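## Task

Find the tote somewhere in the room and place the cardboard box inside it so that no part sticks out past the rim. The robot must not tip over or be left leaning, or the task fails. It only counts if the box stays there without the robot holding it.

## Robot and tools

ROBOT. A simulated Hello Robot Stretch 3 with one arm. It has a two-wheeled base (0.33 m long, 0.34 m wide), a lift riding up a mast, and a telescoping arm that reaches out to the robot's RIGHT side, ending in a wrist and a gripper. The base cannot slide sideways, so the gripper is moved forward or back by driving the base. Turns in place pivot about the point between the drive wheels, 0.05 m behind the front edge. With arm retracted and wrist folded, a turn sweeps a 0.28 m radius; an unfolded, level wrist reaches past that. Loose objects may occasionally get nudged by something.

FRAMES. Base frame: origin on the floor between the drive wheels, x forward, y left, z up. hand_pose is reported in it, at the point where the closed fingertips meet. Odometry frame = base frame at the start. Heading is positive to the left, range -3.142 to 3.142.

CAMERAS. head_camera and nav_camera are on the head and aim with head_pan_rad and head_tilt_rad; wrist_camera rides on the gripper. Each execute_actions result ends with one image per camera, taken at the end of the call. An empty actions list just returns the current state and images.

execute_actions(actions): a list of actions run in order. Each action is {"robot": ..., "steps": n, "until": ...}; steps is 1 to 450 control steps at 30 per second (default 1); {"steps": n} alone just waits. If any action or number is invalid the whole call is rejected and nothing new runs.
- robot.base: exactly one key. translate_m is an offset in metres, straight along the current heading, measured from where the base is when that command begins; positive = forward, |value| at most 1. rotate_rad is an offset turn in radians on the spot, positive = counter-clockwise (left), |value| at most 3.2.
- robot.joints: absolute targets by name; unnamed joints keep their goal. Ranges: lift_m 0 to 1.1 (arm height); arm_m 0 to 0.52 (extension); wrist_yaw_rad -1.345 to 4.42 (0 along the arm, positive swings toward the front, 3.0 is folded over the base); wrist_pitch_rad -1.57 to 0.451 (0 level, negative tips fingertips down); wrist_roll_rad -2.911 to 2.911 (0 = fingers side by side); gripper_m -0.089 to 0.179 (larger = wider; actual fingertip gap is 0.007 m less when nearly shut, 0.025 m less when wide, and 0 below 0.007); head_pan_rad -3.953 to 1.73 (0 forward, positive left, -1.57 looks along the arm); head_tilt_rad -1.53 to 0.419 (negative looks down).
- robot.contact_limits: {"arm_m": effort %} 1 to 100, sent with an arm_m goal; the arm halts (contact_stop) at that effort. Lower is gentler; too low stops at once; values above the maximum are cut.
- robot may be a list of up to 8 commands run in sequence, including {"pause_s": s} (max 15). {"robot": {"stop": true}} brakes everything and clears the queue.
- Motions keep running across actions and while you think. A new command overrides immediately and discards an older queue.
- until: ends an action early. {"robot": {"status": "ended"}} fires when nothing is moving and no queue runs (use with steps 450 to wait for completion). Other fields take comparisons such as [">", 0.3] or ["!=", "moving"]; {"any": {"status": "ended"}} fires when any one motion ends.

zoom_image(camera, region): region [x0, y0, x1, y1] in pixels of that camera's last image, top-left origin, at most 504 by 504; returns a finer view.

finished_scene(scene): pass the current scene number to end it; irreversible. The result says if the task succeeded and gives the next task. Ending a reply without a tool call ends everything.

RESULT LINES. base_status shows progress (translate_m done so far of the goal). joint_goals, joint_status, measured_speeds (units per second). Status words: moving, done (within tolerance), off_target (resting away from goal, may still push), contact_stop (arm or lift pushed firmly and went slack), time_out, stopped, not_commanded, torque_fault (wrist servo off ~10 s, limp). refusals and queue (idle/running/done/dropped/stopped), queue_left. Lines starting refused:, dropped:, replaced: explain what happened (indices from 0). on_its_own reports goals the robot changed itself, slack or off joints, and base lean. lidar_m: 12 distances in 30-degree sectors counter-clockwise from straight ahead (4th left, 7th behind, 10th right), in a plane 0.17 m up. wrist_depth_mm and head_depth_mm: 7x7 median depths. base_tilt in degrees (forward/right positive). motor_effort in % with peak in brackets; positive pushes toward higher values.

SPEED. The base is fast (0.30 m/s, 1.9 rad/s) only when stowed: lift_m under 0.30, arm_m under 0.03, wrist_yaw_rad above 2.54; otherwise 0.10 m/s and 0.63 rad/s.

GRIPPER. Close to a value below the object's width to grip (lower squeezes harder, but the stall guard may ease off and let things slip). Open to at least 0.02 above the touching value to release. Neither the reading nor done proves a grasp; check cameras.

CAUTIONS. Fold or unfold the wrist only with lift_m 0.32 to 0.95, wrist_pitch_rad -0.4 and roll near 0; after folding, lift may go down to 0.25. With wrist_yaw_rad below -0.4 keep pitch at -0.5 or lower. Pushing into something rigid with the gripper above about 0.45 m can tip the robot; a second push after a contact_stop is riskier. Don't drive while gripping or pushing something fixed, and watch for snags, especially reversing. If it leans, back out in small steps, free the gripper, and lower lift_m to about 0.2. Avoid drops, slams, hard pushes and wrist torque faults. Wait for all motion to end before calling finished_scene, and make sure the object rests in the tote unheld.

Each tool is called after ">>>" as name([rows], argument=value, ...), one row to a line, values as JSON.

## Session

>>> execute_actions([
  {"robot":{"joints":{"head_tilt_rad":-0.5}},"steps":60,"until":{"robot":{"status":"ended"}}},
])

Scene clock: 0.83 s.
robot.base_odometry: x=+0.000 y=+0.000 heading=+0.000 (m, m, rad; robot's odometry frame)
robot.turned_by_wheels: +0.000 (rad since the last result)
robot.turned_by_imu: +0.000 (rad since the last result)
robot.base_tilt: forward=+0.3 right=-0.3 (deg)
robot.lidar_m: 1.18 0.88 0.87 2.41 1.79 1.09 1.30 2.36 0.70 0.70 0.97 1.75
robot.head_depth_mm: 1665 1770 1905 2089 1925 1533 1275 / 1741 1837 1970 2141 1922 1530 1266 / 1832 1993 2129 2336 1929 1538 1277 / 1910 2044 1777 1968 1948 1537 1278 / 2019 2166 1498 1593 1739 1545 1280 / 2160 2319 1342 1331 1439 1486 1282 / 2266 2526 1248 1146 1224 1309 1284
robot.base_status: not_commanded
robot.joint_positions: lift_m=+0.594 arm_m=+0.002 wrist_yaw_rad=+2.797 wrist_pitch_rad=-0.325 wrist_roll_rad=-0.009 gripper_m=+0.037 head_pan_rad=-0.006 head_tilt_rad=-0.494
robot.joint_goals: lift_m=+0.594 arm_m=+0.002 wrist_yaw_rad=+2.797 wrist_pitch_rad=-0.325 wrist_roll_rad=-0.009 gripper_m=+0.037 head_pan_rad=-0.006 head_tilt_rad=-0.500
robot.joint_status: lift_m=not_commanded arm_m=not_commanded wrist_yaw_rad=not_commanded wrist_pitch_rad=not_commanded wrist_roll_rad=not_commanded gripper_m=not_commanded head_pan_rad=not_commanded head_tilt_rad=done
robot.measured_speeds: translate_m=+0.000 rotate_rad=+0.000 lift_m=+0.000 arm_m=+0.000 wrist_yaw_rad=+0.000 wrist_pitch_rad=+0.000 wrist_roll_rad=+0.000 head_pan_rad=+0.000 head_tilt_rad=+0.000
robot: refusals=0 queue=done queue_left=0
robot.motor_effort: left_wheel=+1(1) right_wheel=-1(1) lift_m=+25(26) arm_m=-1(2) wrist_yaw_rad=+0(0) wrist_pitch_rad=+4(4) wrist_roll_rad=+0(1) gripper_m=+1(0) head_pan_rad=+0(0) head_tilt_rad=-3(21) (%)
robot.hand_pose: x=+0.0582 y=+0.0745 z=+0.6279 quat_wxyz=(+0.233, +0.704, -0.006, +0.671) (m; robot's base frame)
robot.wrist_depth_mm: - - - - - 715 650 / - - - - - 734 676 / - - - - - 796 727 / - - - - - 848 791 / - - - - - 908 849 / 946 949 - 918 934 946 879 / 812 - 763 800 794 831 814
pictures: head_camera (sideways: a quarter turn clockwise sets it upright), nav_camera (sideways: a quarter turn counterclockwise sets it upright), wrist_camera
Images, in order (width x height): head_camera 896x504, nav_camera 672x504, wrist_camera 644x364.

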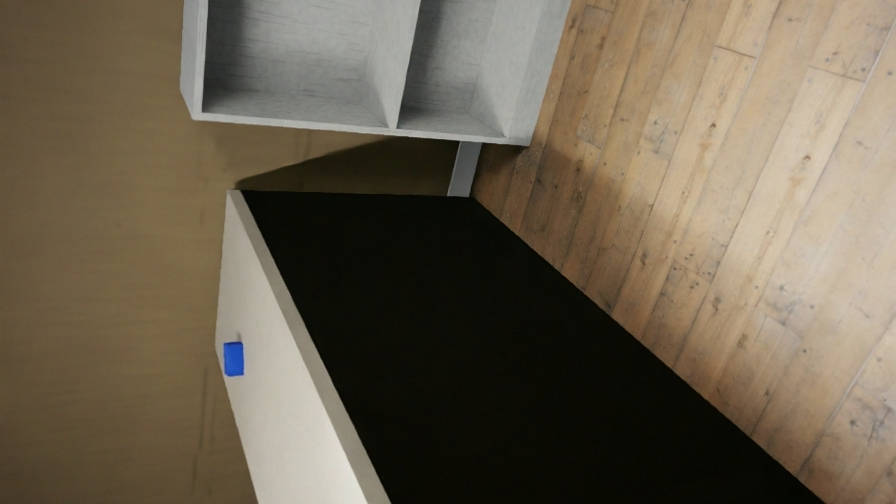

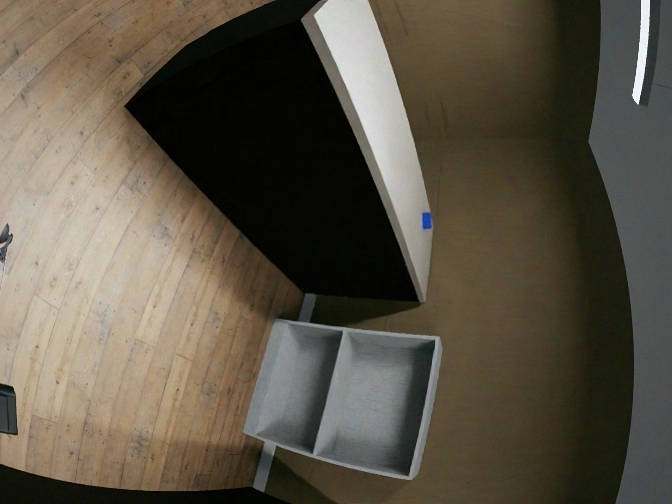

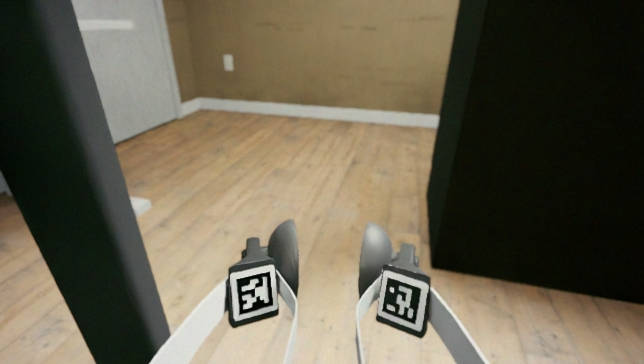

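Similar layout; the table will be behind.

>>> execute_actions([
  {"robot":{"joints":{"head_pan_rad":-3.7,"head_tilt_rad":-0.5}},"steps":200,"until":{"robot":{"status":"ended"}}},
])

>>> execute_actions([
  {"robot":{"joints":{"head_pan_rad":1.7,"head_tilt_rad":-0.5}},"steps":200,"until":{"robot":{"status":"ended"}}},
])

>>> execute_actions([
  {"robot":{"joints":{"head_pan_rad":-1.9,"head_tilt_rad":-0.5}},"steps":200,"until":{"robot":{"status":"ended"}}},
])

Scene clock: 8.13 s.
robot.base_odometry: x=+0.000 y=+0.000 heading=+0.000 (m, m, rad; robot's odometry frame)
robot.turned_by_wheels: +0.000 (rad since the last result)
robot.turned_by_imu: +0.001 (rad since the last result)
robot.base_tilt: forward=+0.2 right=-0.3 (deg)
robot.lidar_m: 1.18 0.88 0.87 2.40 1.79 1.10 1.30 2.35 0.70 0.70 0.97 1.74
robot.head_depth_mm: 1475 1616 1709 1223 1964 1573 - / 1466 1613 1703 1166 1936 1535 1268 / 1465 1594 1682 1232 1876 1507 1273 / 1458 1590 1681 1176 1759 1540 1278 / 1428 1581 1694 1182 1881 1542 1275 / 1416 1560 1684 1187 1820 1543 1279 / 1418 1563 1684 1185 1956 1554 1286
robot.base_status: not_commanded
robot.joint_positions: lift_m=+0.594 arm_m=+0.002 wrist_yaw_rad=+2.797 wrist_pitch_rad=-0.325 wrist_roll_rad=-0.009 gripper_m=+0.037 head_pan_rad=-3.693 head_tilt_rad=-0.494
robot.joint_goals: lift_m=+0.594 arm_m=+0.002 wrist_yaw_rad=+2.797 wrist_pitch_rad=-0.325 wrist_roll_rad=-0.009 gripper_m=+0.037 head_pan_rad=-3.700 head_tilt_rad=-0.500
robot.joint_status: lift_m=not_commanded arm_m=not_commanded wrist_yaw_rad=not_commanded wrist_pitch_rad=not_commanded wrist_roll_rad=not_commanded gripper_m=not_commanded head_pan_rad=done head_tilt_rad=done
robot.measured_speeds: translate_m=+0.000 rotate_rad=+0.000 lift_m=+0.000 arm_m=+0.000 wrist_yaw_rad=+0.000 wrist_pitch_rad=+0.000 wrist_roll_rad=+0.000 head_pan_rad=+0.000 head_tilt_rad=+0.000
robot: refusals=0 queue=done queue_left=0
robot.motor_effort: left_wheel=+1(1) right_wheel=-1(1) lift_m=+26(26) arm_m=-1(1) wrist_yaw_rad=+0(1) wrist_pitch_rad=+4(4) wrist_roll_rad=+0(0) gripper_m=+0(1) head_pan_rad=-4(55) head_tilt_rad=-3(3) (%)
robot.hand_pose: x=+0.0582 y=+0.0745 z=+0.6279 quat_wxyz=(+0.233, +0.704, -0.006, +0.671) (m; robot's base frame)
robot.wrist_depth_mm: - - - - - 689 679 / - - - - - 735 702 / - - - - - 799 727 / - - - - - 851 778 / - - - - - 898 852 / 909 941 - 949 975 931 885 / 769 - 754 817 793 799 806
pictures: head_camera (sideways: a quarter turn clockwise sets it upright), nav_camera (sideways: a quarter turn counterclockwise sets it upright), wrist_camera
Images, in order (width x height): head_camera 896x504, nav_camera 672x504, wrist_camera 644x364.

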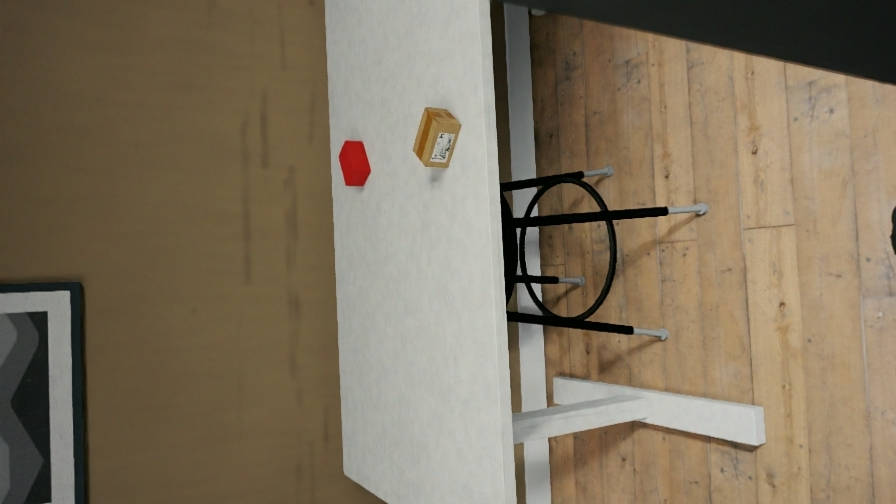

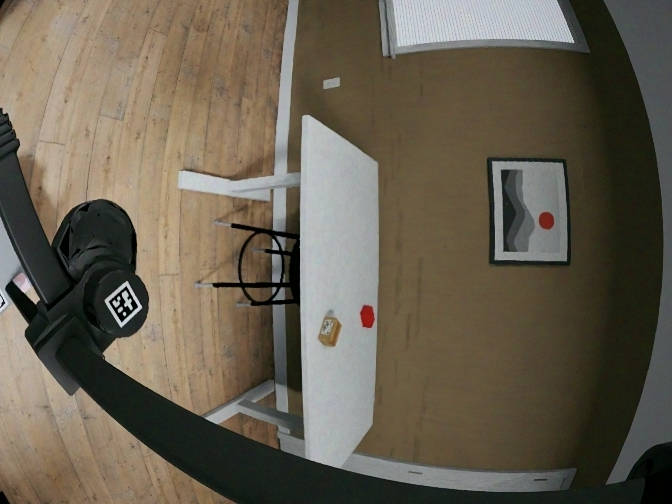

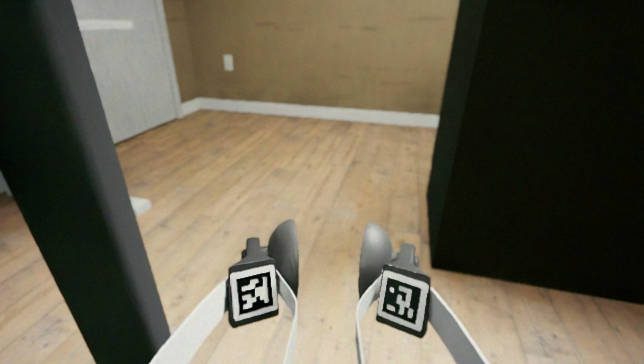

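Scene clock: 10.90 s.
robot.base_odometry: x=+0.000 y=+0.000 heading=+0.000 (m, m, rad; robot's odometry frame)
robot.turned_by_wheels: +0.000 (rad since the last result)
robot.turned_by_imu: +0.000 (rad since the last result)
robot.base_tilt: forward=+0.1 right=-0.3 (deg)
robot.lidar_m: 1.18 0.88 0.87 2.40 1.80 1.10 1.30 2.35 0.70 0.70 0.97 1.74
robot.head_depth_mm: 2122 2282 2460 2560 1926 1534 1267 / 2240 2432 2659 2607 1943 1540 1272 / 2386 2589 2862 2609 1927 1537 1267 / 2475 2671 2935 2618 1946 1540 1271 / 2195 2373 2574 2568 1948 1547 1278 / 1957 2098 2219 2295 1944 1566 1311 / 1772 1896 1967 1362 - - -
robot.base_status: not_commanded
robot.joint_positions: lift_m=+0.594 arm_m=+0.002 wrist_yaw_rad=+2.797 wrist_pitch_rad=-0.325 wrist_roll_rad=-0.009 gripper_m=+0.037 head_pan_rad=+1.693 head_tilt_rad=-0.494
robot.joint_goals: lift_m=+0.594 arm_m=+0.002 wrist_yaw_rad=+2.797 wrist_pitch_rad=-0.325 wrist_roll_rad=-0.009 gripper_m=+0.037 head_pan_rad=+1.700 head_tilt_rad=-0.500
robot.joint_status: lift_m=not_commanded arm_m=not_commanded wrist_yaw_rad=not_commanded wrist_pitch_rad=not_commanded wrist_roll_rad=not_commanded gripper_m=not_commanded head_pan_rad=done head_tilt_rad=done
robot.measured_speeds: translate_m=+0.000 rotate_rad=+0.000 lift_m=+0.000 arm_m=+0.000 wrist_yaw_rad=+0.000 wrist_pitch_rad=+0.000 wrist_roll_rad=+0.000 head_pan_rad=+0.000 head_tilt_rad=+0.000
robot: refusals=0 queue=done queue_left=0
robot.motor_effort: left_wheel=+1(0) right_wheel=-2(1) lift_m=+26(26) arm_m=+0(1) wrist_yaw_rad=+0(1) wrist_pitch_rad=+4(4) wrist_roll_rad=+0(1) gripper_m=-1(0) head_pan_rad=+4(50) head_tilt_rad=-3(2) (%)
robot.hand_pose: x=+0.0582 y=+0.0745 z=+0.6279 quat_wxyz=(+0.233, +0.704, -0.006, +0.671) (m; robot's base frame)
robot.wrist_depth_mm: - - - - - 698 655 / - - - - - 732 714 / - - - - - 790 731 / - - - - - 849 786 / - - - - - 910 834 / 955 942 - 960 962 955 898 / 783 - 792 789 783 822 806
pictures: head_camera (sideways: a quarter turn clockwise sets it upright), nav_camera (sideways: a quarter turn counterclockwise sets it upright), wrist_camera
Images, in order (width x height): head_camera 896x504, nav_camera 672x504, wrist_camera 644x364.

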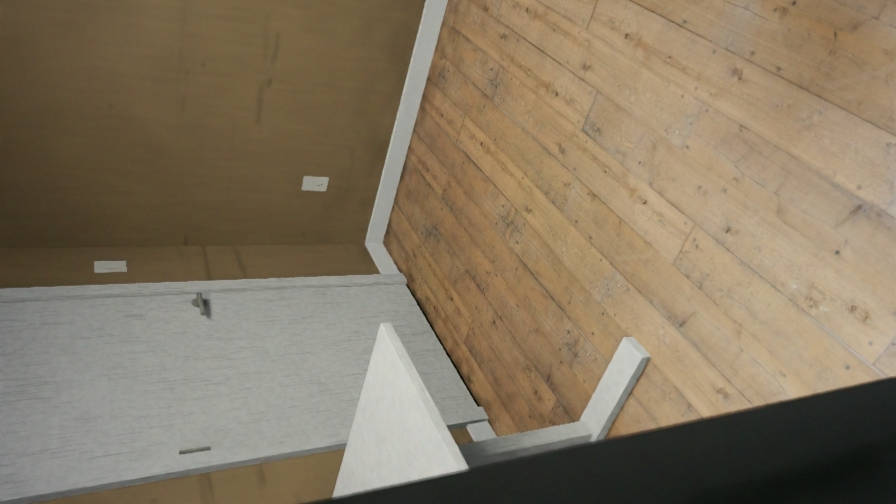

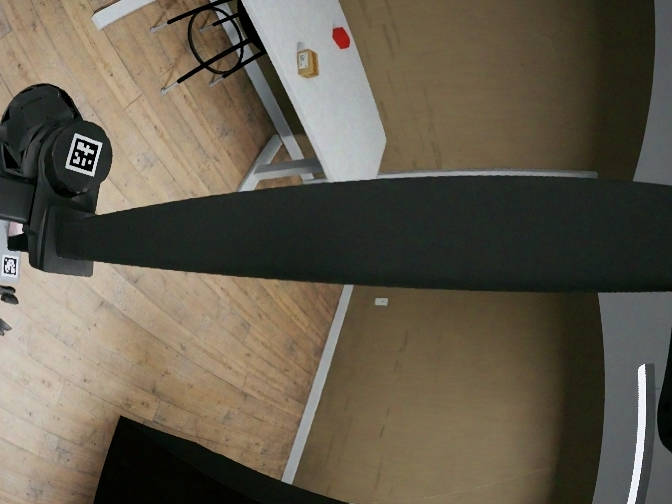

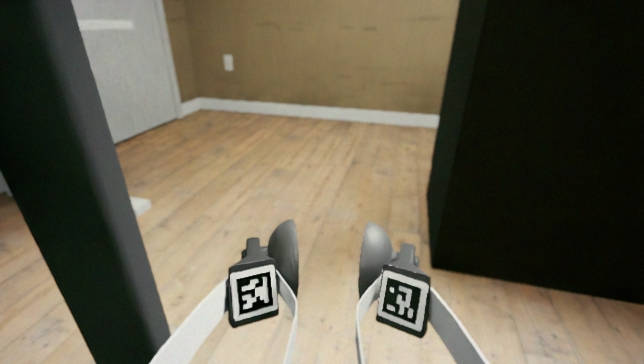

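Scene clock: 12.97 s.
robot.base_odometry: x=+0.000 y=+0.000 heading=+0.000 (m, m, rad; robot's odometry frame)
robot.turned_by_wheels: +0.000 (rad since the last result)
robot.turned_by_imu: +0.000 (rad since the last result)
robot.base_tilt: forward=+0.1 right=-0.4 (deg)
robot.lidar_m: 1.19 0.88 0.87 2.40 1.80 1.09 1.30 2.36 0.70 0.70 0.97 1.75
robot.head_depth_mm: 1844 2005 2210 2386 1921 1529 1269 / 1874 2056 2254 2413 1932 1531 1271 / 1920 2098 2296 2463 1936 1534 1273 / 1946 2122 2232 1089 1194 1322 1230 / 1980 2161 1234 797 859 986 1162 / 2021 2205 1239 819 881 1017 1194 / 2058 2262 1244 840 907 1054 1223
robot.base_status: not_commanded
robot.joint_positions: lift_m=+0.594 arm_m=+0.002 wrist_yaw_rad=+2.797 wrist_pitch_rad=-0.325 wrist_roll_rad=-0.009 gripper_m=+0.037 head_pan_rad=-1.893 head_tilt_rad=-0.494
robot.joint_goals: lift_m=+0.594 arm_m=+0.002 wrist_yaw_rad=+2.797 wrist_pitch_rad=-0.325 wrist_roll_rad=-0.009 gripper_m=+0.037 head_pan_rad=-1.900 head_tilt_rad=-0.500
robot.joint_status: lift_m=not_commanded arm_m=not_commanded wrist_yaw_rad=not_commanded wrist_pitch_rad=not_commanded wrist_roll_rad=not_commanded gripper_m=not_commanded head_pan_rad=done head_tilt_rad=done
robot.measured_speeds: translate_m=+0.000 rotate_rad=+0.000 lift_m=+0.000 arm_m=+0.000 wrist_yaw_rad=+0.000 wrist_pitch_rad=+0.000 wrist_roll_rad=+0.000 head_pan_rad=+0.000 head_tilt_rad=+0.000
robot: refusals=0 queue=done queue_left=0
robot.motor_effort: left_wheel=+1(1) right_wheel=-1(1) lift_m=+26(26) arm_m=-1(2) wrist_yaw_rad=+1(0) wrist_pitch_rad=+4(4) wrist_roll_rad=+1(0) gripper_m=-1(1) head_pan_rad=-3(50) head_tilt_rad=-3(3) (%)
robot.hand_pose: x=+0.0582 y=+0.0745 z=+0.6279 quat_wxyz=(+0.233, +0.704, -0.006, +0.671) (m; robot's base frame)
robot.wrist_depth_mm: - - - - - 728 656 / - - - - - 738 702 / - - - - - 792 736 / - - - - - 839 777 / - - - - - 903 858 / 911 971 - 953 954 939 909 / 794 - 770 785 755 816 792
pictures: head_camera (sideways: a quarter turn clockwise sets it upright), nav_camera (sideways: a quarter turn counterclockwise sets it upright), wrist_camera
Images, in order (width x height): head_camera 896x504, nav_camera 672x504, wrist_camera 644x364.

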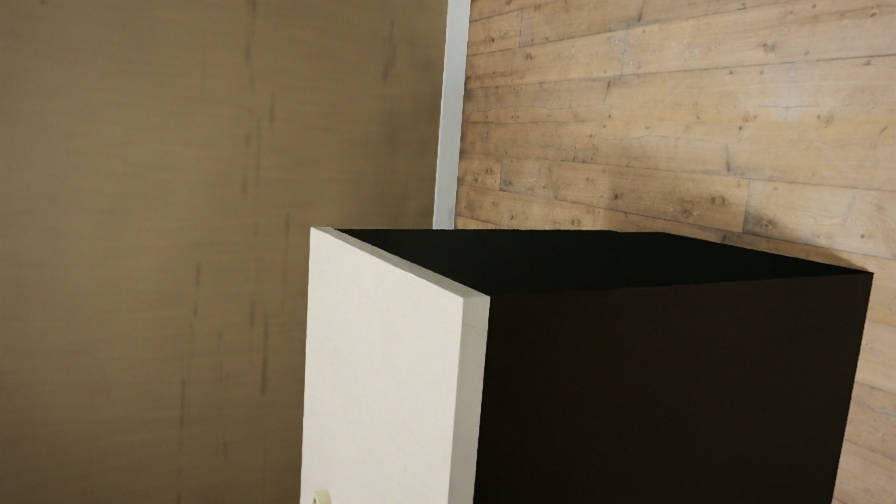

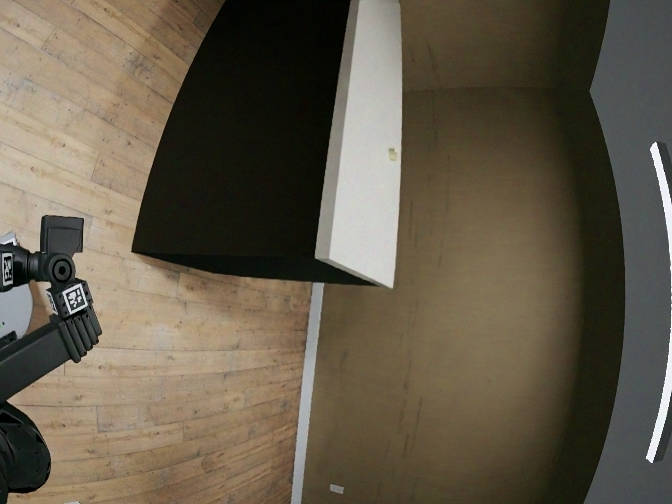

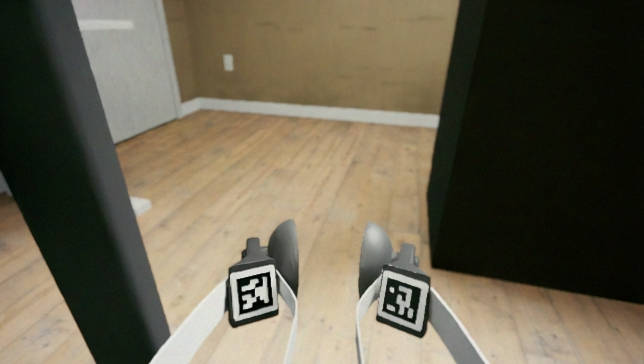

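>>> execute_actions([
  {"robot":[{"base":{"rotate_rad":2.356},"joints":{"lift_m":0.9,"wrist_pitch_rad":-0.4,"gripper_m":0.15}},{"base":{"translate_m":0.58}},{"base":{"rotate_rad":1.55},"joints":{"head_pan_rad":-1.57,"head_tilt_rad":-0.8}},{"joints":{"wrist_yaw_rad":0}},{"joints":{"lift_m":1.05,"wrist_pitch_rad":-1.57}}],"steps":450,"until":{"robot":{"status":"ended"}}},
  {"steps":300,"until":{"robot":{"status":"ended"}}},
])

Scene clock: 50.23 s.
robot.base_odometry: x=-0.410 y=+0.410 heading=-2.378 (m, m, rad; robot's odometry frame)
robot.turned_by_wheels: +3.906 (rad since the last result)
robot.turned_by_imu: +3.975 (rad since the last result)
robot.base_tilt: forward=+0.2 right=-0.3 (deg)
robot.lidar_m: 2.32 1.52 1.11 1.62 1.44 1.03 2.34 2.33 1.01 0.81 0.53 0.84
robot.head_depth_mm: - - - - - 1292 1085 / - - - - - - 1083 / - - - - - - 1080 / 1023 - 934 - - - 1107 / 1028 1152 951 782 673 1256 1119 / 995 1114 968 781 658 1258 1109 / 965 1095 965 783 657 1235 1127
robot.base_status: done (rotate_rad +1.5498 of +1.5500)
robot.joint_positions: lift_m=+1.050 arm_m=+0.002 wrist_yaw_rad=+0.003 wrist_pitch_rad=-1.548 wrist_roll_rad=-0.009 gripper_m=+0.150 head_pan_rad=-1.577 head_tilt_rad=-0.790
robot.joint_goals: lift_m=+1.050 arm_m=+0.002 wrist_yaw_rad=+0.000 wrist_pitch_rad=-1.570 wrist_roll_rad=-0.009 gripper_m=+0.150 head_pan_rad=-1.570 head_tilt_rad=-0.800
robot.joint_status: lift_m=done arm_m=not_commanded wrist_yaw_rad=done wrist_pitch_rad=done wrist_roll_rad=not_commanded gripper_m=done head_pan_rad=done head_tilt_rad=done
robot.measured_speeds: translate_m=+0.000 rotate_rad=+0.000 lift_m=+0.000 arm_m=+0.000 wrist_yaw_rad=+0.000 wrist_pitch_rad=+0.000 wrist_roll_rad=+0.000 head_pan_rad=+0.000 head_tilt_rad=+0.000
robot: refusals=0 queue=done queue_left=0
robot.motor_effort: left_wheel=-2(6) right_wheel=+3(6) lift_m=+29(31) arm_m=-2(1) wrist_yaw_rad=-2(4) wrist_pitch_rad=-1(2) wrist_roll_rad=+1(0) gripper_m=+0(95) head_pan_rad=+4(28) head_tilt_rad=-4(17) (%)
robot.hand_pose: x=-0.0217 y=-0.1286 z=+0.9318 quat_wxyz=(+0.509, +0.497, -0.502, -0.492) (m; robot's base frame)
robot.wrist_depth_mm: 358 - - - - - - / - - - - - - - / - - - - - - - / - - - - - - - / - - - - - - - / - - - - - - - / - - - - - - -
pictures: head_camera (sideways: a quarter turn clockwise sets it upright), nav_camera (sideways: a quarter turn counterclockwise sets it upright), wrist_camera
Images, in order (width x height): head_camera 896x504, nav_camera 672x504, wrist_camera 644x364.

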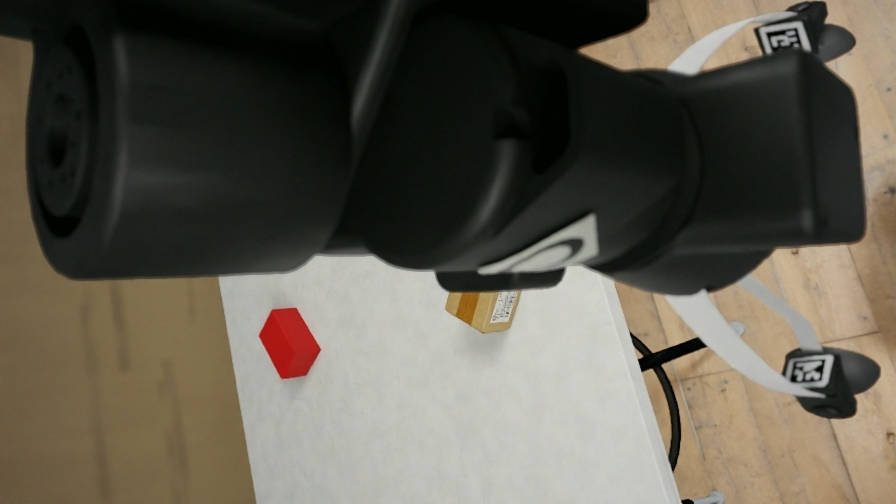

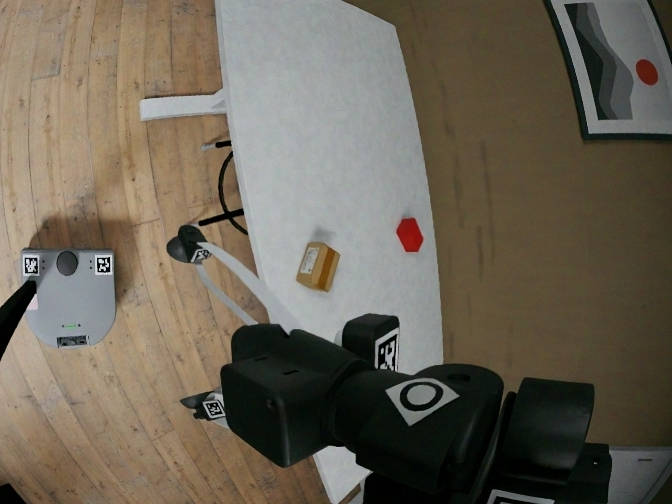

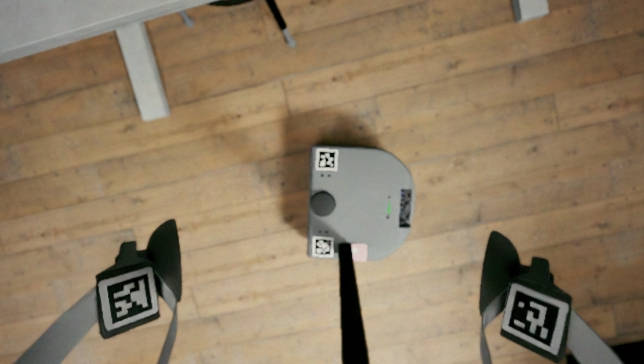

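>>> execute_actions([
  {"robot":{"base":{"translate_m":0.06},"joints":{"arm_m":0.36}},"steps":450,"until":{"robot":{"status":"ended"}}},
])

Scene clock: 57.70 s.
robot.base_odometry: x=-0.453 y=+0.369 heading=-2.378 (m, m, rad; robot's odometry frame)
robot.turned_by_wheels: +0.000 (rad since the last result)
robot.turned_by_imu: +0.001 (rad since the last result)
robot.base_tilt: forward=+0.2 right=-0.3 (deg)
robot.lidar_m: 2.28 2.37 1.08 1.50 1.55 1.08 1.51 2.33 1.05 0.51 0.67 0.79
robot.head_depth_mm: 1175 1256 960 779 1417 1283 1124 / 1136 1218 963 781 1396 1283 1124 / 1122 1195 978 781 686 1279 1125 / - - 963 780 671 1276 1125 / 1013 1129 959 781 656 1262 1128 / 985 1112 964 782 657 1235 1123 / 954 1079 964 784 656 1215 1130
robot.base_status: done (translate_m +0.0600 of +0.0600)
robot.joint_positions: lift_m=+1.050 arm_m=+0.360 wrist_yaw_rad=+0.001 wrist_pitch_rad=-1.549 wrist_roll_rad=-0.009 gripper_m=+0.150 head_pan_rad=-1.577 head_tilt_rad=-0.790
robot.joint_goals: lift_m=+1.050 arm_m=+0.360 wrist_yaw_rad=+0.000 wrist_pitch_rad=-1.570 wrist_roll_rad=-0.009 gripper_m=+0.150 head_pan_rad=-1.570 head_tilt_rad=-0.800
robot.joint_status: lift_m=done arm_m=done wrist_yaw_rad=done wrist_pitch_rad=done wrist_roll_rad=not_commanded gripper_m=done head_pan_rad=done head_tilt_rad=done
robot.measured_speeds: translate_m=+0.000 rotate_rad=+0.000 lift_m=+0.000 arm_m=+0.000 wrist_yaw_rad=+0.000 wrist_pitch_rad=+0.000 wrist_roll_rad=+0.000 head_pan_rad=+0.000 head_tilt_rad=+0.000
robot: refusals=0 queue=done queue_left=0
robot.motor_effort: left_wheel=-3(5) right_wheel=+2(6) lift_m=+29(29) arm_m=+3(3) wrist_yaw_rad=-1(3) wrist_pitch_rad=-1(1) wrist_roll_rad=+1(1) gripper_m=+0(0) head_pan_rad=+4(4) head_tilt_rad=-3(5) (%)
robot.hand_pose: x=-0.0217 y=-0.4862 z=+0.9318 quat_wxyz=(+0.508, +0.497, -0.503, -0.492) (m; robot's base frame)
robot.wrist_depth_mm: 359 353 353 346 342 335 332 / 363 364 360 353 350 346 341 / 376 366 364 354 358 346 348 / 375 369 373 317 362 362 352 / 389 379 386 370 372 363 - / 389 - 387 380 - - - / 406 - - - - - -
pictures: head_camera (sideways: a quarter turn clockwise sets it upright), nav_camera (sideways: a quarter turn counterclockwise sets it upright), wrist_camera
Images, in order (width x height): head_camera 896x504, nav_camera 672x504, wrist_camera 644x364.

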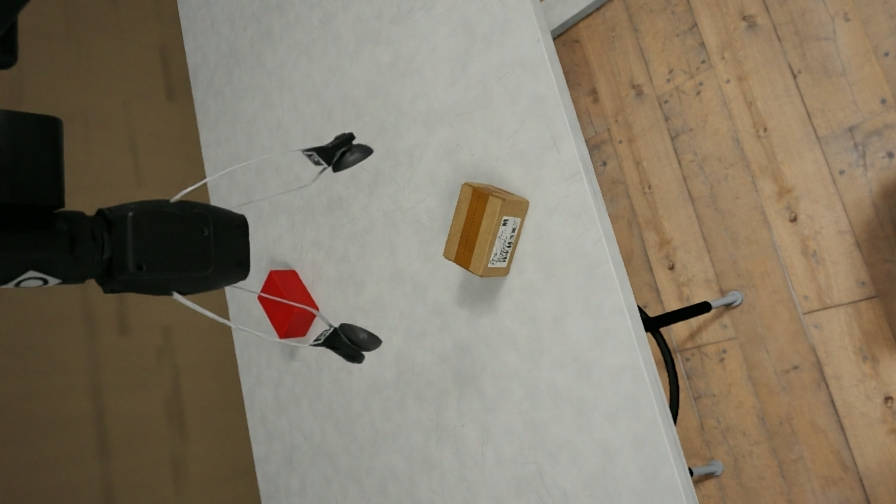

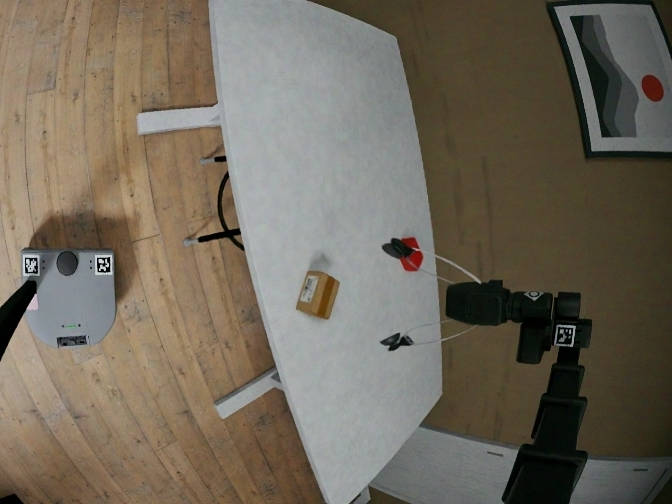

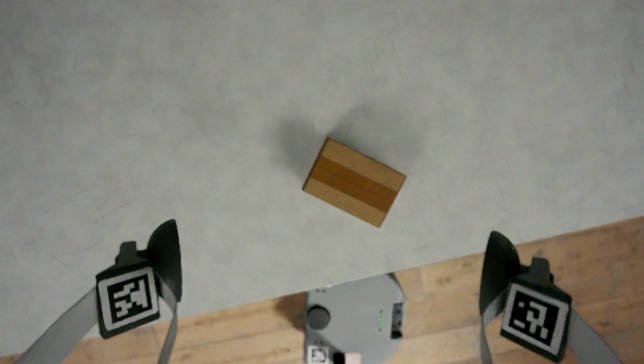

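>>> execute_actions([
  {"robot":[{"base":{"translate_m":-0.025},"joints":{"arm_m":0.377,"wrist_roll_rad":-1.13,"lift_m":0.93}}],"steps":450,"until":{"robot":{"status":"ended"}}},
])

Scene clock: 65.97 s.
robot.base_odometry: x=-0.435 y=+0.386 heading=-2.378 (m, m, rad; robot's odometry frame)
robot.turned_by_wheels: +0.000 (rad since the last result)
robot.turned_by_imu: +0.001 (rad since the last result)
robot.base_tilt: forward=+0.1 right=-0.2 (deg)
robot.lidar_m: 2.31 1.54 1.09 1.55 1.50 1.06 1.50 2.33 1.04 0.52 0.69 0.81
robot.head_depth_mm: 1162 1298 - 739 1421 1280 1126 / 1097 - 932 779 1388 1283 1124 / 1039 - 932 780 705 1283 1124 / 1025 - - 781 671 1283 1127 / 1021 1143 936 781 657 1258 1132 / 987 1118 966 782 657 1256 1128 / 960 1087 967 783 658 1219 1127
robot.base_status: done (translate_m -0.0250 of -0.0250)
robot.joint_positions: lift_m=+0.930 arm_m=+0.377 wrist_yaw_rad=+0.001 wrist_pitch_rad=-1.549 wrist_roll_rad=-1.124 gripper_m=+0.150 head_pan_rad=-1.577 head_tilt_rad=-0.790
robot.joint_goals: lift_m=+0.930 arm_m=+0.377 wrist_yaw_rad=+0.000 wrist_pitch_rad=-1.570 wrist_roll_rad=-1.130 gripper_m=+0.150 head_pan_rad=-1.570 head_tilt_rad=-0.800
robot.joint_status: lift_m=done arm_m=done wrist_yaw_rad=done wrist_pitch_rad=done wrist_roll_rad=done gripper_m=done head_pan_rad=done head_tilt_rad=done
robot.measured_speeds: translate_m=+0.000 rotate_rad=+0.000 lift_m=+0.000 arm_m=+0.000 wrist_yaw_rad=+0.000 wrist_pitch_rad=+0.000 wrist_roll_rad=+0.000 head_pan_rad=+0.000 head_tilt_rad=+0.000
robot: refusals=0 queue=done queue_left=0
robot.motor_effort: left_wheel=-2(7) right_wheel=+2(4) lift_m=+22(29) arm_m=+3(4) wrist_yaw_rad=-2(2) wrist_pitch_rad=-1(1) wrist_roll_rad=-3(3) gripper_m=+0(1) head_pan_rad=+4(4) head_tilt_rad=-3(4) (%)
robot.hand_pose: x=-0.0215 y=-0.5032 z=+0.8122 quat_wxyz=(+0.697, +0.682, -0.157, -0.155) (m; robot's base frame)
robot.wrist_depth_mm: 239 238 236 236 230 226 226 / 246 244 241 238 234 234 231 / 988 249 246 243 240 236 235 / - 251 252 198 247 241 238 / - - 258 202 250 249 246 / - - 261 207 256 - 251 / - - - 265 264 258 253
pictures: head_camera (sideways: a quarter turn clockwise sets it upright), nav_camera (sideways: a quarter turn counterclockwise sets it upright), wrist_camera
Images, in order (width x height): head_camera 896x504, nav_camera 672x504, wrist_camera 644x364.

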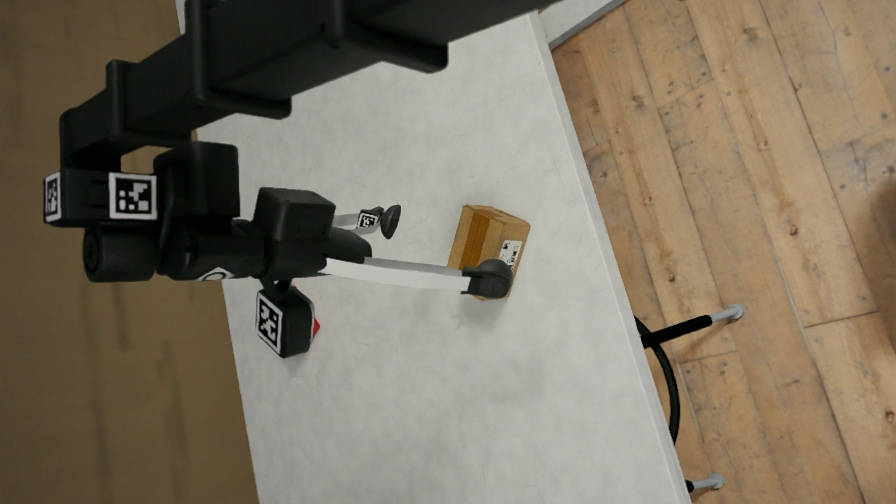

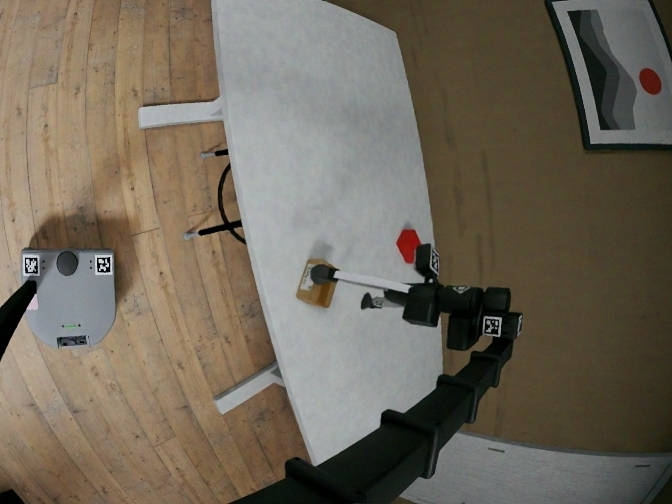

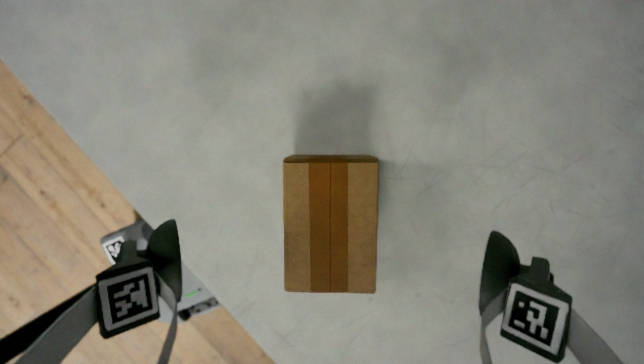

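>>> execute_actions([
  {"robot":[{"joints":{"lift_m":0.875}},{"joints":{"gripper_m":0.025}},{"pause_s":0.5},{"joints":{"lift_m":1.05}}],"steps":450,"until":{"robot":{"status":"ended"}}},
])

Scene clock: 76.97 s.
robot.base_odometry: x=-0.435 y=+0.386 heading=-2.378 (m, m, rad; robot's odometry frame)
robot.turned_by_wheels: +0.000 (rad since the last result)
robot.turned_by_imu: +0.001 (rad since the last result)
robot.base_tilt: forward=+0.1 right=-0.4 (deg)
robot.lidar_m: 2.30 1.54 1.09 1.55 1.50 1.06 1.50 2.33 1.03 0.52 0.69 0.81
robot.head_depth_mm: 1180 1257 964 779 1422 1278 1124 / 1144 1221 965 777 1398 1285 1129 / 1108 1206 962 779 703 1281 1127 / - - 561 760 671 1284 1121 / 1009 1158 953 780 656 1255 1129 / 987 1117 966 780 656 1258 1125 / 957 1086 965 782 656 1216 1126
robot.base_status: done (translate_m -0.0250 of -0.0250)
robot.joint_positions: lift_m=+1.050 arm_m=+0.377 wrist_yaw_rad=+0.001 wrist_pitch_rad=-1.549 wrist_roll_rad=-1.125 gripper_m=+0.026 head_pan_rad=-1.577 head_tilt_rad=-0.790
robot.joint_goals: lift_m=+1.050 arm_m=+0.377 wrist_yaw_rad=+0.000 wrist_pitch_rad=-1.570 wrist_roll_rad=-1.130 gripper_m=+0.025 head_pan_rad=-1.570 head_tilt_rad=-0.800
robot.joint_status: lift_m=done arm_m=done wrist_yaw_rad=done wrist_pitch_rad=done wrist_roll_rad=done gripper_m=done head_pan_rad=done head_tilt_rad=done
robot.measured_speeds: translate_m=+0.000 rotate_rad=+0.000 lift_m=+0.000 arm_m=+0.000 wrist_yaw_rad=+0.000 wrist_pitch_rad=+0.000 wrist_roll_rad=+0.000 head_pan_rad=+0.000 head_tilt_rad=+0.000
robot: refusals=0 queue=done queue_left=0
robot.motor_effort: left_wheel=-2(2) right_wheel=+2(2) lift_m=+29(32) arm_m=+3(3) wrist_yaw_rad=-1(1) wrist_pitch_rad=-1(1) wrist_roll_rad=-3(3) gripper_m=-16(100) head_pan_rad=+4(4) head_tilt_rad=-4(4) (%)
robot.hand_pose: x=-0.0215 y=-0.5032 z=+0.9318 quat_wxyz=(+0.697, +0.682, -0.157, -0.155) (m; robot's base frame)
robot.wrist_depth_mm: - 348 345 345 340 335 329 / - 357 355 351 348 342 344 / - - 367 361 351 353 348 / - - 366 143 364 355 349 / - - 259 146 365 367 360 / - - - 149 147 374 369 / - - - 152 386 379 380
pictures: head_camera (sideways: a quarter turn clockwise sets it upright), nav_camera (sideways: a quarter turn counterclockwise sets it upright), wrist_camera
Images, in order (width x height): head_camera 896x504, nav_camera 672x504, wrist_camera 644x364.

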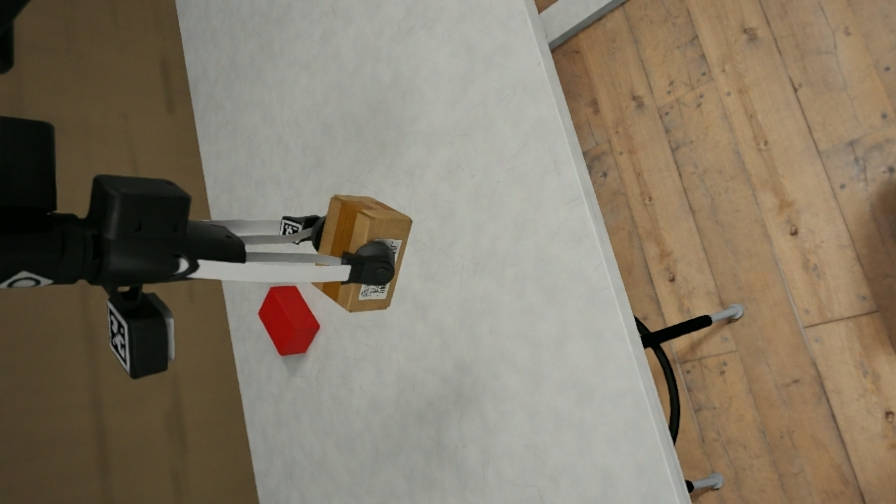

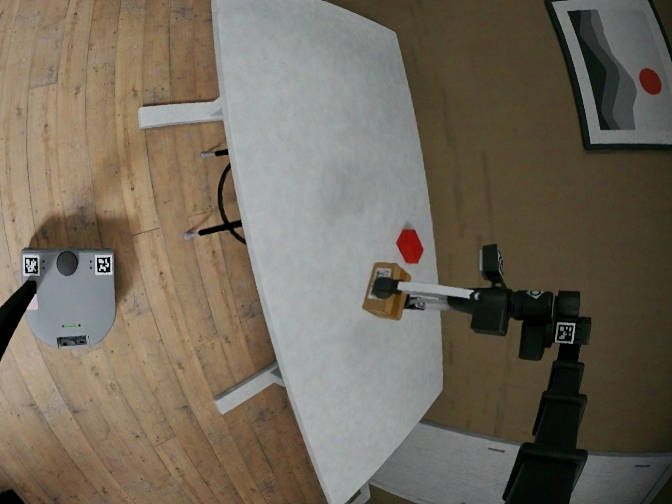

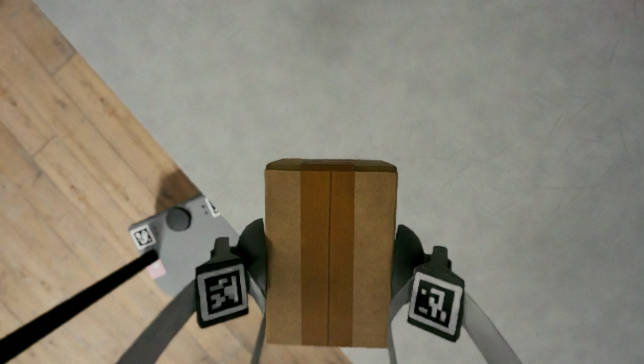

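>>> execute_actions([
  {"robot":[{"joints":{"arm_m":0.0}},{"base":{"rotate_rad":0.22},"joints":{"head_pan_rad":0.5,"head_tilt_rad":-0.6}},{"base":{"translate_m":1.0}}],"steps":450,"until":{"robot":{"status":"ended"}}},
  {"steps":200,"until":{"robot":{"status":"ended"}}},
])

Scene clock: 102.93 s.
robot.base_odometry: x=-0.989 y=-0.447 heading=-2.158 (m, m, rad; robot's odometry frame)
robot.turned_by_wheels: +0.220 (rad since the last result)
robot.turned_by_imu: +0.228 (rad since the last result)
robot.base_tilt: forward=+0.3 right=-0.5 (deg)
robot.lidar_m: 1.39 1.43 0.84 0.80 0.82 1.91 3.32 0.95 0.81 1.12 1.14 1.47
robot.head_depth_mm: 1117 1230 1367 1540 1663 1408 1196 / 1162 1282 1435 1621 1709 1412 1198 / 1210 1342 1501 1709 1719 1409 1204 / 1258 1403 1581 1820 1723 1416 1200 / 1317 1473 1663 1929 1730 1415 1200 / 1371 1547 1772 2015 1726 1420 1202 / 1439 1623 1879 2095 1733 1427 1208
robot.base_status: done (translate_m +1.0000 of +1.0000)
robot.joint_positions: lift_m=+1.050 arm_m=+0.002 wrist_yaw_rad=+0.001 wrist_pitch_rad=-1.549 wrist_roll_rad=-1.127 gripper_m=+0.026 head_pan_rad=+0.493 head_tilt_rad=-0.606
robot.joint_goals: lift_m=+1.050 arm_m=+0.000 wrist_yaw_rad=+0.000 wrist_pitch_rad=-1.570 wrist_roll_rad=-1.130 gripper_m=+0.025 head_pan_rad=+0.500 head_tilt_rad=-0.600
robot.joint_status: lift_m=done arm_m=done wrist_yaw_rad=done wrist_pitch_rad=done wrist_roll_rad=done gripper_m=done head_pan_rad=done head_tilt_rad=done
robot.measured_speeds: translate_m=+0.000 rotate_rad=+0.000 lift_m=+0.000 arm_m=+0.000 wrist_yaw_rad=+0.000 wrist_pitch_rad=+0.000 wrist_roll_rad=+0.000 head_pan_rad=+0.000 head_tilt_rad=+0.000
robot: refusals=0 queue=done queue_left=0
robot.motor_effort: left_wheel=-2(7) right_wheel=+2(6) lift_m=+30(30) arm_m=-4(5) wrist_yaw_rad=+0(0) wrist_pitch_rad=-1(1) wrist_roll_rad=-1(3) gripper_m=-15(15) head_pan_rad=+4(50) head_tilt_rad=+2(12) (%)
robot.hand_pose: x=-0.0215 y=-0.1286 z=+0.9318 quat_wxyz=(+0.697, +0.683, -0.157, -0.154) (m; robot's base frame)
robot.wrist_depth_mm: - - - - - - - / - - - - - - - / - - - - - - - / - - - 143 - - - / - - - 146 - - 918 / 973 - - 149 148 - - / 881 - - 152 - - -
pictures: head_camera (sideways: a quarter turn clockwise sets it upright), nav_camera (sideways: a quarter turn counterclockwise sets it upright), wrist_camera
Images, in order (width x height): head_camera 896x504, nav_camera 672x504, wrist_camera 644x364.

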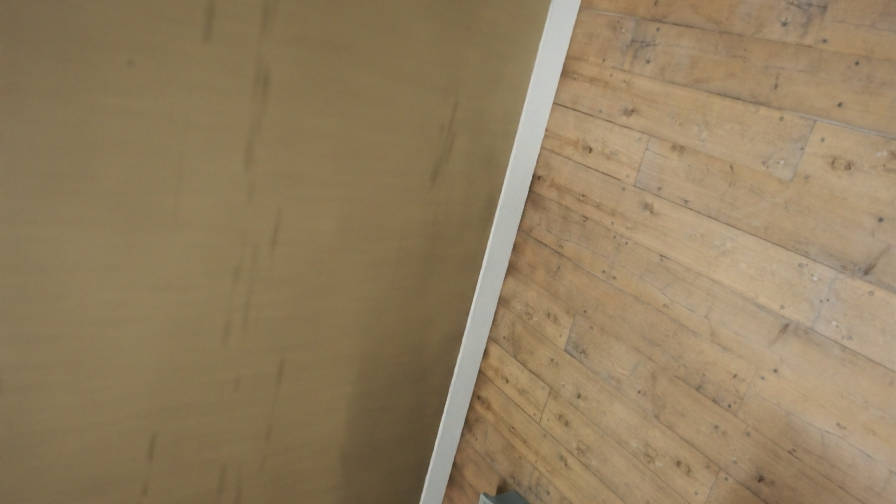

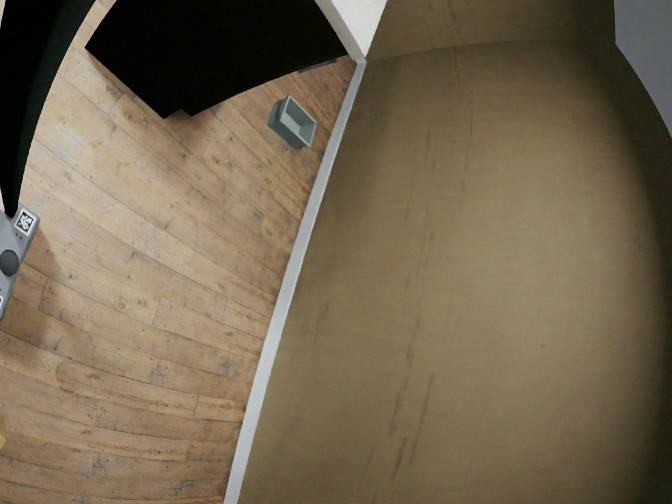

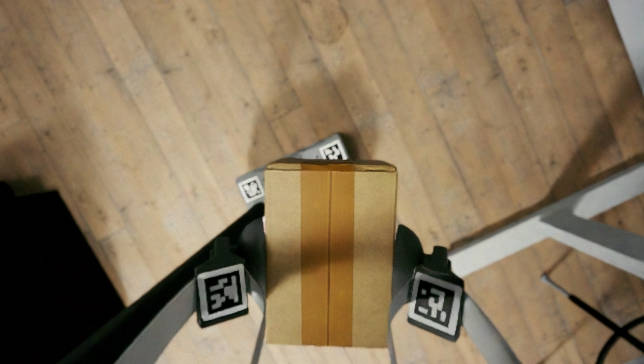

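>>> execute_actions([
  {"robot":[{"base":{"translate_m":0.8}},{"base":{"rotate_rad":1.55},"joints":{"head_pan_rad":0,"head_tilt_rad":-0.8}},{"base":{"translate_m":0.8}}],"steps":450,"until":{"robot":{"status":"ended"}}},
  {"steps":300,"until":{"robot":{"status":"ended"}}},
])

Scene clock: 132.67 s.
robot.base_odometry: x=-0.775 y=-1.570 heading=-0.608 (m, m, rad; robot's odometry frame)
robot.turned_by_wheels: +1.550 (rad since the last result)
robot.turned_by_imu: +1.582 (rad since the last result)
robot.base_tilt: forward=+0.4 right=-0.3 (deg)
robot.lidar_m: 1.69 0.74 0.51 0.49 2.49 1.94 1.87 0.83 0.58 0.54 0.56 0.73
robot.head_depth_mm: 1194 1242 1287 1331 1372 1254 1124 / 1583 1679 1755 1683 1480 1280 1124 / 1649 1896 2109 1763 1486 1233 1126 / 1640 1886 2119 1760 1479 1277 1128 / 1621 1865 2082 1769 1493 1261 1126 / 1603 1840 2044 1774 1486 1280 1126 / 1587 1781 1984 1722 1488 1278 1127
robot.base_status: done (translate_m +0.8000 of +0.8000)
robot.joint_positions: lift_m=+1.050 arm_m=+0.002 wrist_yaw_rad=+0.001 wrist_pitch_rad=-1.549 wrist_roll_rad=-1.127 gripper_m=+0.026 head_pan_rad=+0.007 head_tilt_rad=-0.790
robot.joint_goals: lift_m=+1.050 arm_m=+0.000 wrist_yaw_rad=+0.000 wrist_pitch_rad=-1.570 wrist_roll_rad=-1.130 gripper_m=+0.025 head_pan_rad=+0.000 head_tilt_rad=-0.800
robot.joint_status: lift_m=done arm_m=done wrist_yaw_rad=done wrist_pitch_rad=done wrist_roll_rad=done gripper_m=done head_pan_rad=done head_tilt_rad=done
robot.measured_speeds: translate_m=+0.000 rotate_rad=+0.000 lift_m=+0.000 arm_m=+0.000 wrist_yaw_rad=+0.000 wrist_pitch_rad=+0.000 wrist_roll_rad=+0.000 head_pan_rad=+0.000 head_tilt_rad=+0.000
robot: refusals=0 queue=done queue_left=0
robot.motor_effort: left_wheel=-3(6) right_wheel=+2(6) lift_m=+29(30) arm_m=-5(5) wrist_yaw_rad=+0(1) wrist_pitch_rad=-1(1) wrist_roll_rad=-1(1) gripper_m=-15(15) head_pan_rad=-4(38) head_tilt_rad=-3(15) (%)
robot.hand_pose: x=-0.0215 y=-0.1286 z=+0.9318 quat_wxyz=(+0.697, +0.683, -0.157, -0.154) (m; robot's base frame)
robot.wrist_depth_mm: - - - - 957 605 433 / 880 - - - - 687 466 / 793 - - - - 775 514 / 730 - - 143 - 900 581 / 670 - - 145 - - 645 / - - - 149 148 - 739 / - - - 152 - - 844
pictures: head_camera (sideways: a quarter turn clockwise sets it upright), nav_camera (sideways: a quarter turn counterclockwise sets it upright), wrist_camera
Images, in order (width x height): head_camera 896x504, nav_camera 672x504, wrist_camera 644x364.

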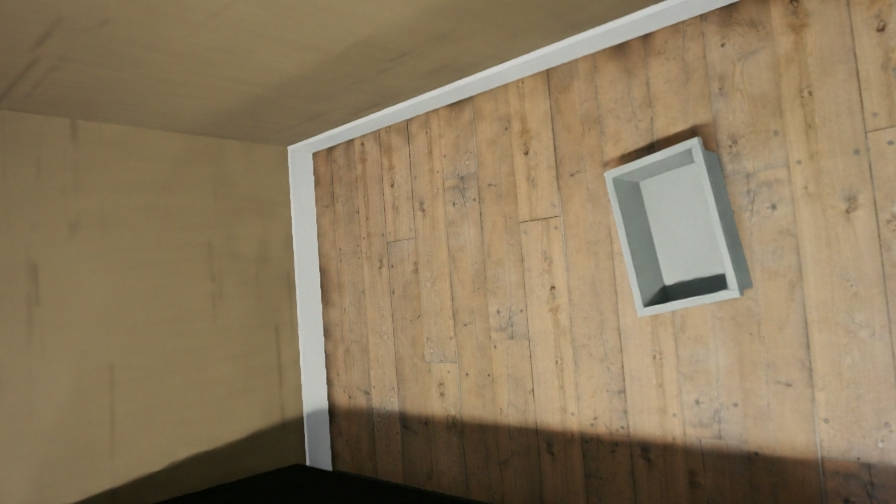

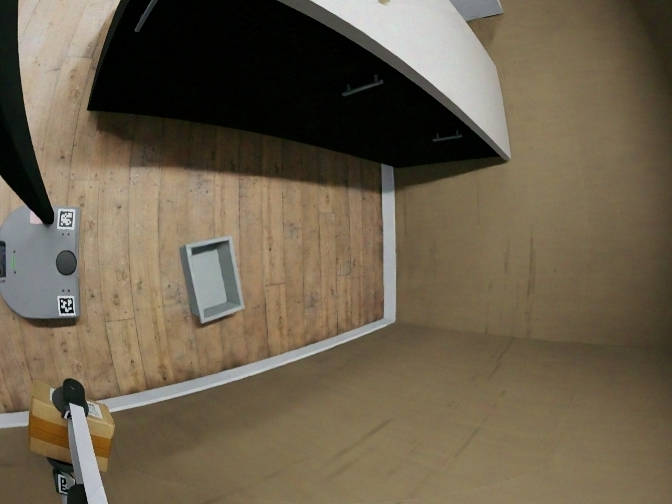

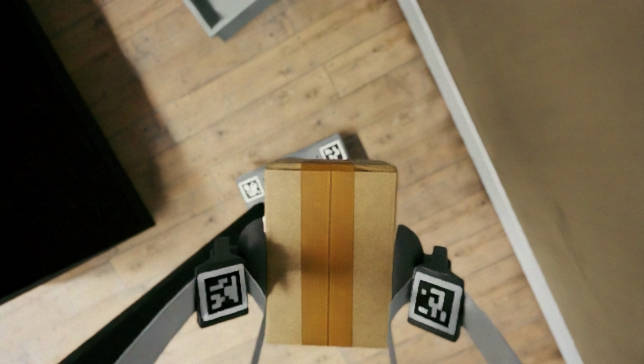

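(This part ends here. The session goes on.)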